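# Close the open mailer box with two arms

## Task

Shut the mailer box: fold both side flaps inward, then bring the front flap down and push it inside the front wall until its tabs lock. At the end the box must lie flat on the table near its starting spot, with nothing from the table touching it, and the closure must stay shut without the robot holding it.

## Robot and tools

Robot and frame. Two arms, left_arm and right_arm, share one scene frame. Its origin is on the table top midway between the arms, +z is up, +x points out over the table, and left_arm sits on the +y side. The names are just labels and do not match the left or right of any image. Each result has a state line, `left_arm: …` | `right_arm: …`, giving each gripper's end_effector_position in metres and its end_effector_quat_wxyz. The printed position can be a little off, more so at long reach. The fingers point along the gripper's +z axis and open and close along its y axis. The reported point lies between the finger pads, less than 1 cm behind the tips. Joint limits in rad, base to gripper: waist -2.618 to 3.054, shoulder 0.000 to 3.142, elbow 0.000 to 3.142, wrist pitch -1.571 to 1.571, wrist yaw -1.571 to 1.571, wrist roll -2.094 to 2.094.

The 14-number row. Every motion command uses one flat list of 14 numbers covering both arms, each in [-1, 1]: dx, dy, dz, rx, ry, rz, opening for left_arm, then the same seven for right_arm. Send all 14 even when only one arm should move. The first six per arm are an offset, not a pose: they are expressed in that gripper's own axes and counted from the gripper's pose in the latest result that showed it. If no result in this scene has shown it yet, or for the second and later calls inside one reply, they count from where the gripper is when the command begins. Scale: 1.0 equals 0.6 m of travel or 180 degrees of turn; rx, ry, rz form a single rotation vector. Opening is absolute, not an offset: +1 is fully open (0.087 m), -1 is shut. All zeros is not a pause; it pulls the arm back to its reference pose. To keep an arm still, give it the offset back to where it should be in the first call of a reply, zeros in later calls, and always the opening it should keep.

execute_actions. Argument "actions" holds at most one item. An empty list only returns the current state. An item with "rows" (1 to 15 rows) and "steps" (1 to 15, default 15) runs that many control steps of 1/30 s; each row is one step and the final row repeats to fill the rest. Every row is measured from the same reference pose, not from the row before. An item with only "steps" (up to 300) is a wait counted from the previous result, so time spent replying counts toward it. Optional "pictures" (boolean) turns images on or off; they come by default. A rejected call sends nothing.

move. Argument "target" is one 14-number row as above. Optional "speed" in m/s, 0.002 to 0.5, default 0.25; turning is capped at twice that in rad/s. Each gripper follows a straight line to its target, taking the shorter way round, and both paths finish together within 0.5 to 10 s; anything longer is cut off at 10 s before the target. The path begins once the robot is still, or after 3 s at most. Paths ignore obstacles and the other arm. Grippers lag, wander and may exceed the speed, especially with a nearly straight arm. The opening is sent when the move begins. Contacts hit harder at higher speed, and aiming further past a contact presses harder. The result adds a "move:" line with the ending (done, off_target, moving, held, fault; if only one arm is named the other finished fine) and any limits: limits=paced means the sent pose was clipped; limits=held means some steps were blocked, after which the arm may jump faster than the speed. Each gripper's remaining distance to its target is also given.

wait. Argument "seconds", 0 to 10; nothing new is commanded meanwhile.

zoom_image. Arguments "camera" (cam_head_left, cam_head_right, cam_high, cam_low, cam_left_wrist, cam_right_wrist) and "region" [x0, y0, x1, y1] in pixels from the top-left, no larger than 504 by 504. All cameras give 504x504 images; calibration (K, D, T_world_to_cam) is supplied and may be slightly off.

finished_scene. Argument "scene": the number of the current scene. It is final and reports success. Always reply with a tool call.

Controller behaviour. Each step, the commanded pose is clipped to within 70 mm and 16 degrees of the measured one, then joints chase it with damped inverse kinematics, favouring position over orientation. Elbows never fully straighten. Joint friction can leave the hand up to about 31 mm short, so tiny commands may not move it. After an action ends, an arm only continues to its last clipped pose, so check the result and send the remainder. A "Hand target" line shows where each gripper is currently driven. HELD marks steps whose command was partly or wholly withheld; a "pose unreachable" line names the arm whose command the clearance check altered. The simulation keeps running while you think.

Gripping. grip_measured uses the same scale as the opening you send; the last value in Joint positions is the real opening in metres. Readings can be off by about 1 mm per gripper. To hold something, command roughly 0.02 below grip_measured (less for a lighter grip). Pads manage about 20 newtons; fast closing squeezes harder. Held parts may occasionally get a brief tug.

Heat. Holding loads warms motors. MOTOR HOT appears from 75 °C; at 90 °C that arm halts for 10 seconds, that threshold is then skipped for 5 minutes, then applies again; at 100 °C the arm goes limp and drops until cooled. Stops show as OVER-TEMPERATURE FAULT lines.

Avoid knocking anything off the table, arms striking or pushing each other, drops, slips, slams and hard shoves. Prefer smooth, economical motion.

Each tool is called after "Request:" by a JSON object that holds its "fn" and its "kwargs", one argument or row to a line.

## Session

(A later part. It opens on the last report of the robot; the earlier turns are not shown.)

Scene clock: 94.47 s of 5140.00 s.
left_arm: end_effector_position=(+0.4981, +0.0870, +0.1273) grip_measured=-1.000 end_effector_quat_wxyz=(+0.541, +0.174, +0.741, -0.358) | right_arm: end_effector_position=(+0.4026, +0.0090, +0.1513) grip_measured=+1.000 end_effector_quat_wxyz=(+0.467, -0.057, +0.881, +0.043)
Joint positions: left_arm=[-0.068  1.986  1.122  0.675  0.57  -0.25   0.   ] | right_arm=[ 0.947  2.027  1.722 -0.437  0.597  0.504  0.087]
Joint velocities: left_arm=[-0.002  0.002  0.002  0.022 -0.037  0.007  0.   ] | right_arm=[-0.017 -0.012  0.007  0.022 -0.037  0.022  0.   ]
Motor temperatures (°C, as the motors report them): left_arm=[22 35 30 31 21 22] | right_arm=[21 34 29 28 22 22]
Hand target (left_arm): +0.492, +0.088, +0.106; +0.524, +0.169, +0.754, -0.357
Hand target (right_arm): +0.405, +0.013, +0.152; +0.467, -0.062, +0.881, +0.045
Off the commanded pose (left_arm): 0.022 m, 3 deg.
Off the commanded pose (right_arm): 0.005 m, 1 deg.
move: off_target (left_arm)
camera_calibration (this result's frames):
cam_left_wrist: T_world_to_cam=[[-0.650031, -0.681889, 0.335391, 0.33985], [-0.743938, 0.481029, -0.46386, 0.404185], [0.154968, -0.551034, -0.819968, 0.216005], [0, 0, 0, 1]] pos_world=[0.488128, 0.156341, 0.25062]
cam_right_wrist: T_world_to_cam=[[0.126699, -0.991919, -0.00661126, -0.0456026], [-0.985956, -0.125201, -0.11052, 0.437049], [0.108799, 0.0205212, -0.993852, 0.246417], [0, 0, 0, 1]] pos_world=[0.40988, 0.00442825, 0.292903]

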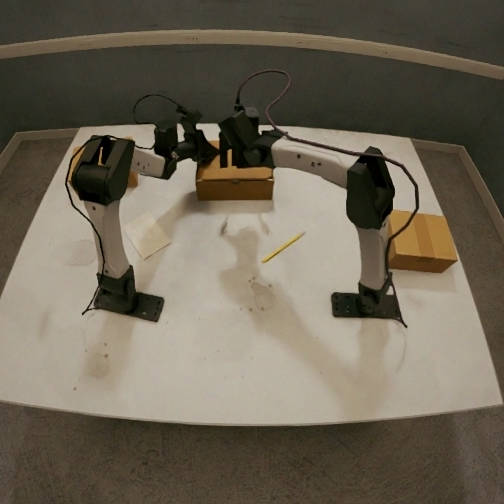

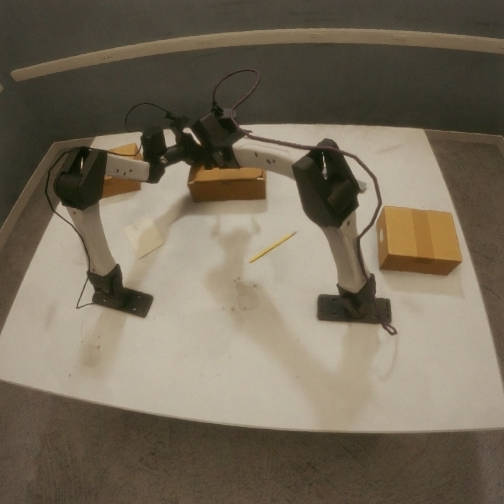

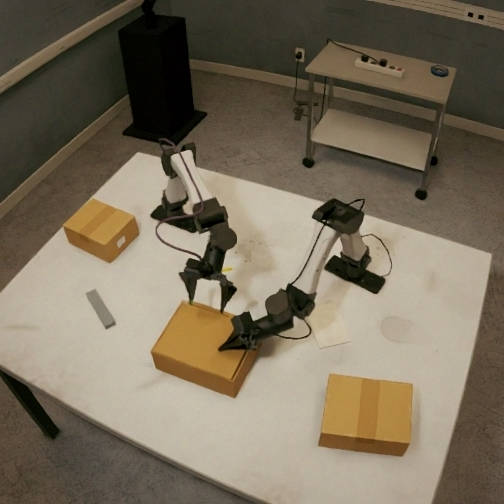

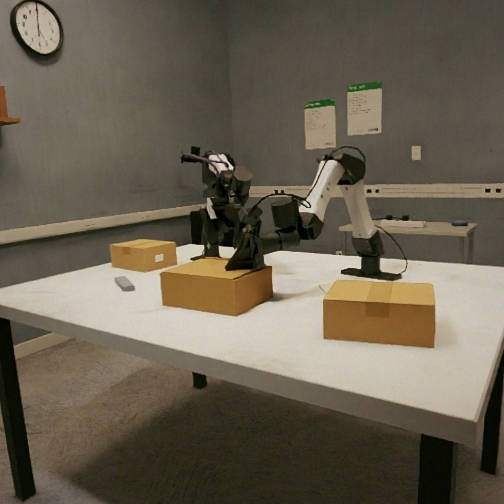

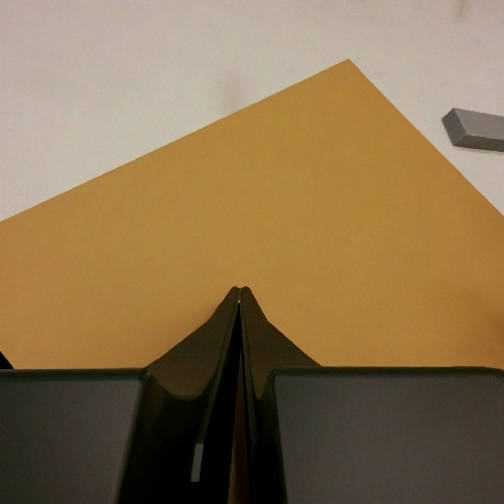

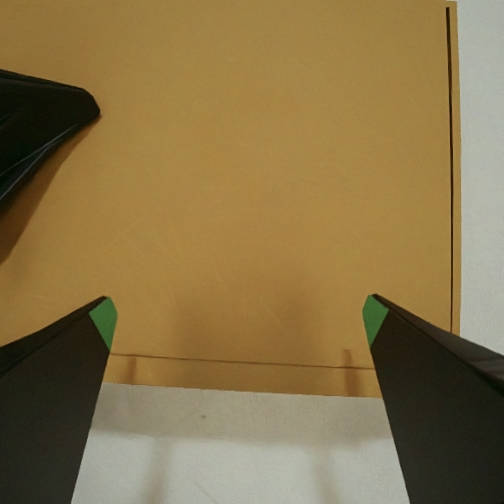

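Press front with right, then lift both away.

Request:
{"fn": "move", "kwargs": {
  "target": [0.02,0.01,0.004,0,0,0,-1,0.097,0,0.065,0,0,0,1],
  "speed": 0.06
}}

Request:
{"fn": "move", "kwargs": {
  "target": [-0.12,0,-0.12,0,0,0,-1,-0.05,-0.1,-0.2,0,0,0,1],
  "speed": 0.15
}}

Scene clock: 97.93 s of 5140.00 s.
left_arm: end_effector_position=(+0.5013, +0.0862, +0.1285) grip_measured=-1.000 end_effector_quat_wxyz=(+0.551, +0.177, +0.733, -0.358) | right_arm: end_effector_position=(+0.4050, +0.0095, +0.1112) grip_measured=+1.000 end_effector_quat_wxyz=(+0.487, -0.046, +0.871, +0.042)
Joint positions: left_arm=[-0.068  2.     1.122  0.715  0.57  -0.25   0.   ] | right_arm=[ 0.955  2.046  1.557 -0.217  0.637  0.502  0.087]
Joint velocities: left_arm=[-0.032 -0.007 -0.012 -0.037 -0.022  0.007  0.   ] | right_arm=[-0.002 -0.017 -0.007  0.095 -0.066 -0.007  0.   ]
Motor temperatures (°C, as the motors report them): left_arm=[22 36 29 31 21 22] | right_arm=[21 34 29 28 22 22]
Hand target (left_arm): +0.499, +0.088, +0.114; +0.541, +0.174, +0.741, -0.358
Hand target (right_arm): +0.402, +0.010, +0.082; +0.467, -0.056, +0.881, +0.043
Off the commanded pose (left_arm): 0.015 m, 2 deg.
Off the commanded pose (right_arm): 0.030 m, 3 deg.
move: off_target (left_arm, right_arm)
camera_calibration (this result's frames):
cam_left_wrist: T_world_to_cam=[[-0.658575, -0.679839, 0.322642, 0.346766], [-0.731605, 0.47807, -0.486006, 0.404452], [0.17616, -0.556118, -0.812219, 0.204886], [0, 0, 0, 1]] pos_world=[0.488178, 0.156329, 0.251097]
cam_right_wrist: T_world_to_cam=[[0.107259, -0.994156, -0.0122288, -0.0371857], [-0.982405, -0.104083, -0.155073, 0.438334], [0.152894, 0.0286465, -0.987827, 0.187673], [0, 0, 0, 1]] pos_world=[0.405916, 0.0032786, 0.252908]

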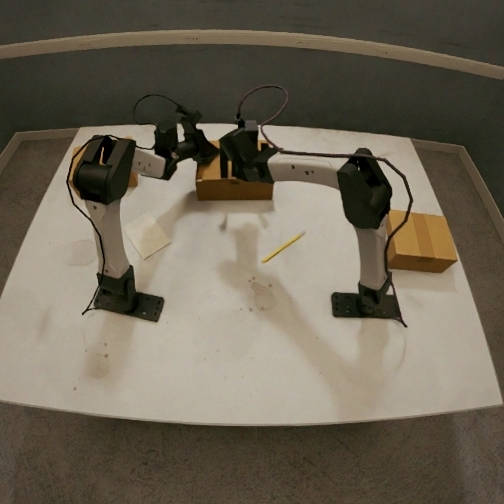

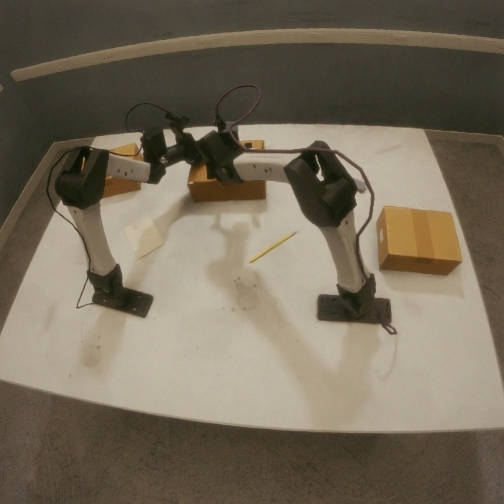

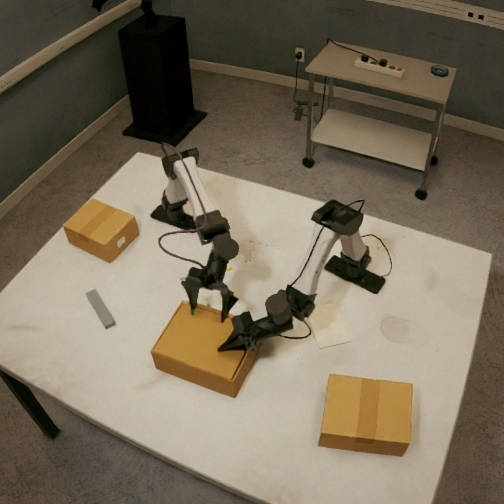

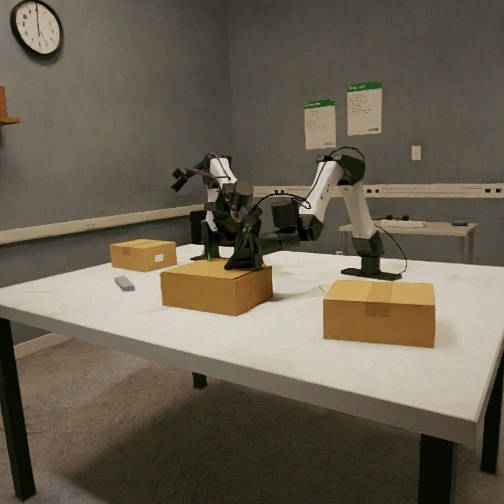

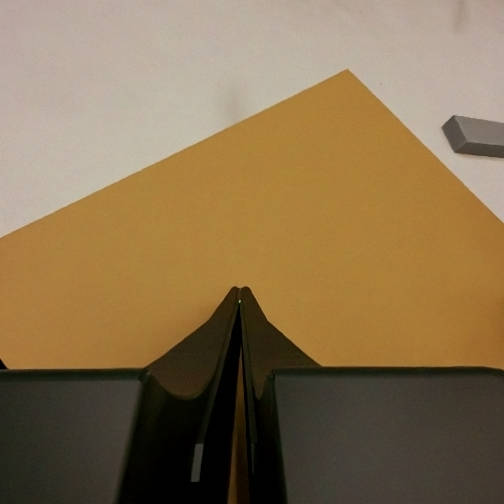

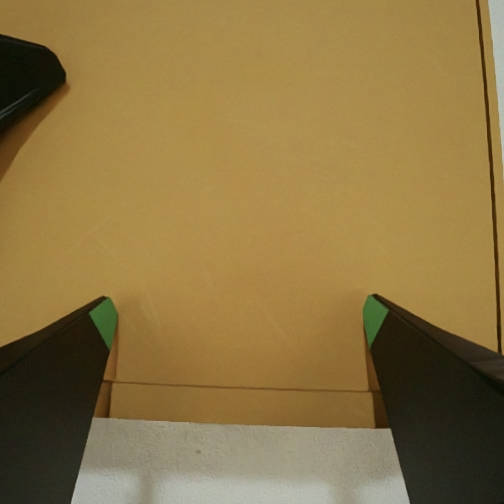

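Scene clock: 99.47 s of 5140.00 s.
left_arm: end_effector_position=(+0.4780, +0.1453, +0.2108) grip_measured=-1.000 end_effector_quat_wxyz=(+0.561, +0.181, +0.725, -0.356) | right_arm: end_effector_position=(+0.3311, -0.0591, +0.1976) grip_measured=+1.000 end_effector_quat_wxyz=(+0.490, -0.046, +0.869, +0.046)
Joint positions: left_arm=[ 0.072  1.735  1.122  0.458  0.708 -0.221  0.   ] | right_arm=[ 1.002  1.619  1.36  -0.457  0.671  0.537  0.087]
Joint velocities: left_arm=[-0.012 -0.027  0.002 -0.051  0.081  0.037  0.   ] | right_arm=[ 0.002 -0.007 -0.002 -0.007  0.007  0.022  0.   ]
Motor temperatures (°C, as the motors report them): left_arm=[22 36 30 31 21 22] | right_arm=[21 34 29 28 22 22]
Hand target (left_arm): +0.476, +0.148, +0.206; +0.552, +0.178, +0.733, -0.356
Hand target (right_arm): +0.325, -0.063, +0.195; +0.487, -0.046, +0.871, +0.041
Off the commanded pose (left_arm): 0.006 m, 1 deg.
Off the commanded pose (right_arm): 0.006 m, 1 deg.
move: done
camera_calibration (this result's frames):
cam_left_wrist: T_world_to_cam=[[-0.666502, -0.679228, 0.307286, 0.351985], [-0.71898, 0.476678, -0.505812, 0.397566], [0.197085, -0.558057, -0.806058, 0.297731], [0, 0, 0, 1]] pos_world=[0.461762, 0.215718, 0.332922]
cam_right_wrist: T_world_to_cam=[[0.110658, -0.993672, -0.0192324, -0.0961018], [-0.98098, -0.106098, -0.162548, 0.372979], [0.159479, 0.0368539, -0.986513, 0.284384], [0, 0, 0, 1]] pos_world=[0.331166, -0.0664019, 0.339328]

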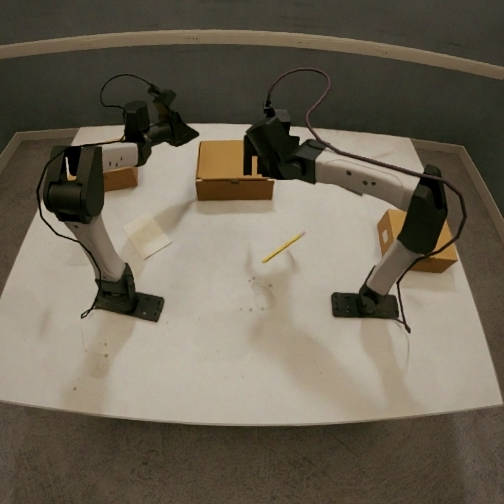

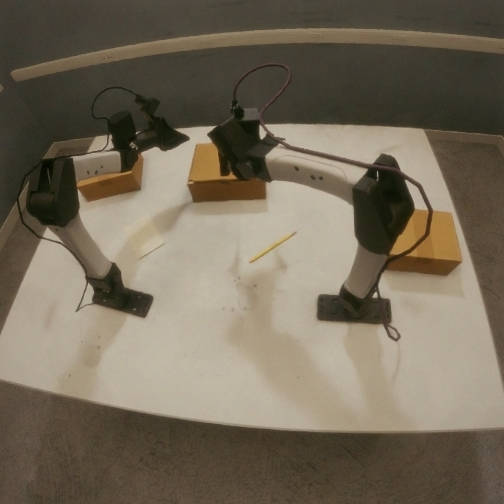

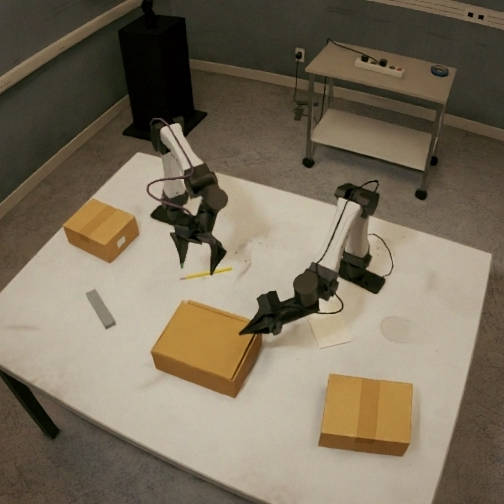

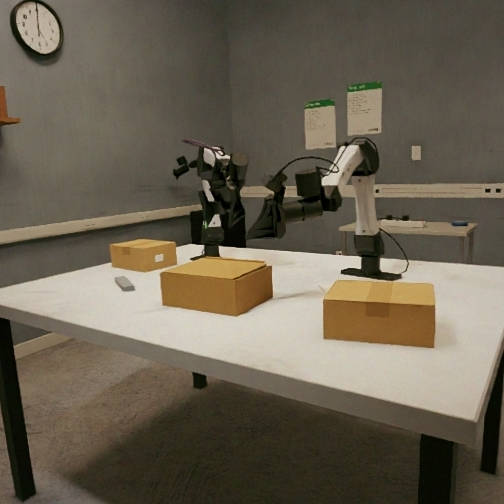

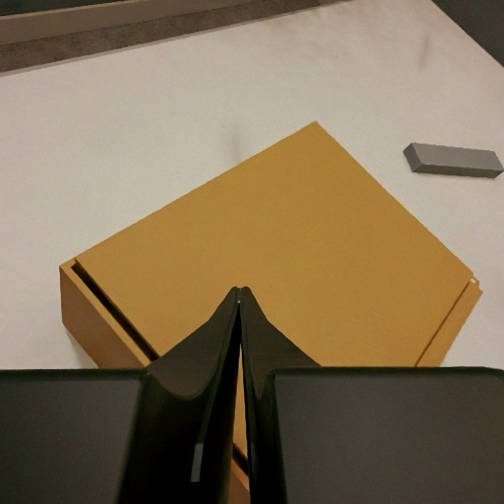

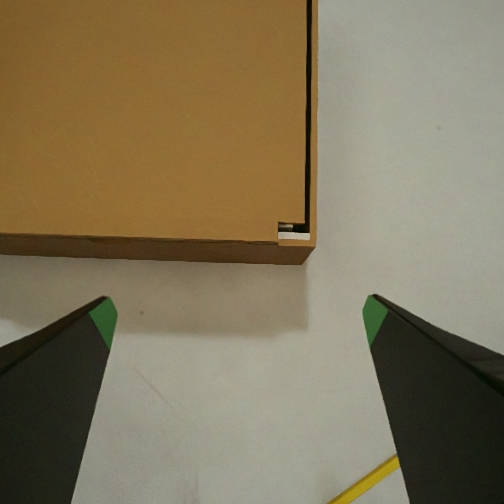

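Request:
{"fn": "wait", "kwargs": {
  "seconds": 2
}}

Request:
{"fn": "zoom_image", "kwargs": {
  "camera": "cam_low",
  "region": [140, 230, 300, 330]
}}

Scene clock: 103.17 s of 5140.00 s.
left_arm: end_effector_position=(+0.4778, +0.1452, +0.2105) grip_measured=-1.000 end_effector_quat_wxyz=(+0.560, +0.181, +0.726, -0.356) | right_arm: end_effector_position=(+0.3310, -0.0593, +0.1974) grip_measured=+1.000 end_effector_quat_wxyz=(+0.490, -0.046, +0.869, +0.045)
Joint positions: left_arm=[ 0.072  1.735  1.122  0.456  0.709 -0.22   0.   ] | right_arm=[ 1.002  1.619  1.36  -0.459  0.671  0.537  0.087]
Joint velocities: left_arm=[ 0.012  0.007 -0.017  0.066 -0.037  0.037  0.   ] | right_arm=[ 0.017 -0.017  0.007 -0.066  0.037  0.066  0.   ]
Motor temperatures (°C, as the motors report them): left_arm=[22 36 30 31 21 22] | right_arm=[21 34 29 28 22 22]
Hand target (left_arm): +0.476, +0.148, +0.206; +0.552, +0.178, +0.733, -0.356
Hand target (right_arm): +0.325, -0.063, +0.195; +0.487, -0.046, +0.871, +0.041
Off the commanded pose (left_arm): 0.006 m, 1 deg.
Off the commanded pose (right_arm): 0.006 m, 1 deg.
Steps of this call (steps 1 to 90: nothing new was sent; then 0.70 s passed at rest). Readings (end_effector_position):
1: left_arm (+0.4780, +0.1453, +0.2108) | right_arm (+0.3311, -0.0591, +0.1976)
2: left_arm (+0.4779, +0.1453, +0.2107) | right_arm (+0.3311, -0.0592, +0.1975)
4: left_arm (+0.4779, +0.1453, +0.2106) | right_arm (+0.3310, -0.0592, +0.1975)
8: left_arm (+0.4779, +0.1452, +0.2106) | right_arm (+0.3310, -0.0592, +0.1975)
90: the state above
camera_calibration (this result's frames):
cam_left_wrist: T_world_to_cam=[[-0.666657, -0.678846, 0.307795, 0.351828], [-0.719265, 0.477581, -0.504554, 0.396993], [0.195517, -0.55775, -0.806652, 0.298281], [0, 0, 0, 1]] pos_world=[0.461773, 0.215607, 0.332622]
cam_right_wrist: T_world_to_cam=[[0.110445, -0.993712, -0.0184165, -0.0963828], [-0.981151, -0.106055, -0.161542, 0.372629], [0.158573, 0.0359109, -0.986694, 0.284478], [0, 0, 0, 1]] pos_world=[0.33114, -0.0664733, 0.339112]

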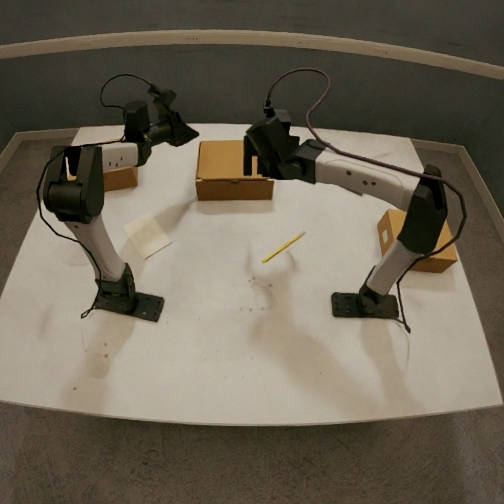

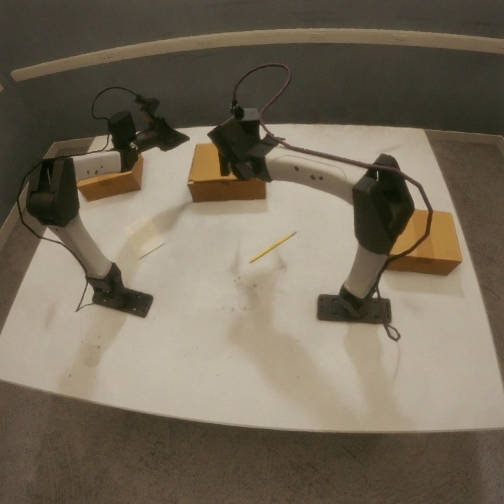

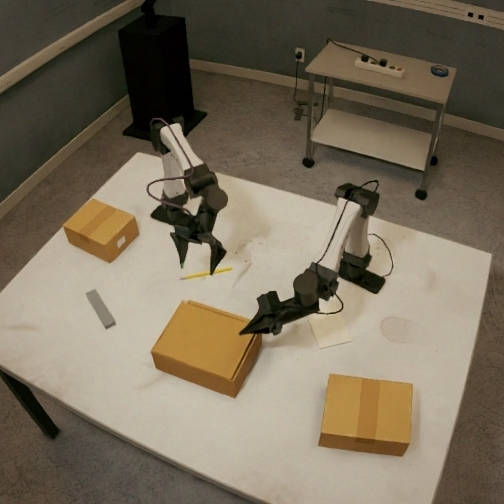

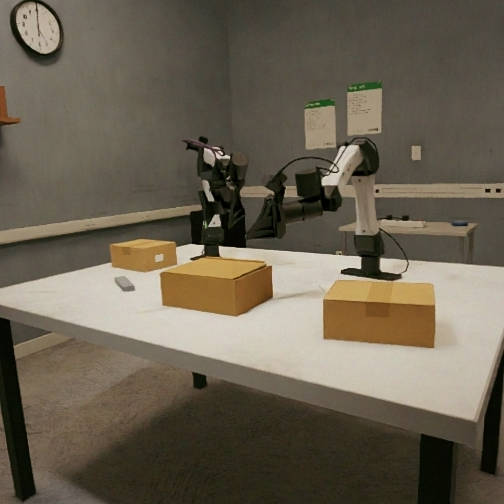

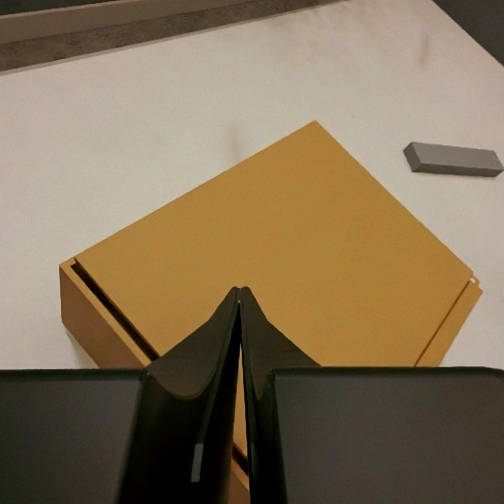

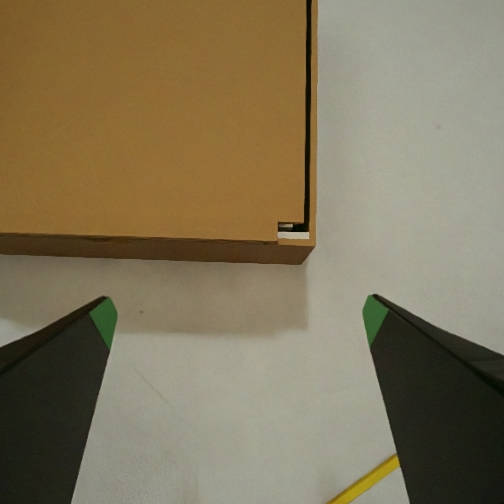

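Region (140, 230, 300, 330) of cam_low's 504x504 image, scaled by 3.150, with more detail than that image has; it fills the top 315 rows of this view, and the rest is white.

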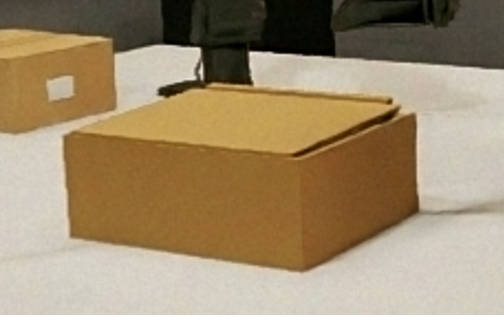

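Slight rise of a few mm, held by the tabs.

Request:
{"fn": "finished_scene", "kwargs": {
  "scene": 1
}}

The scene is finished: the task was done.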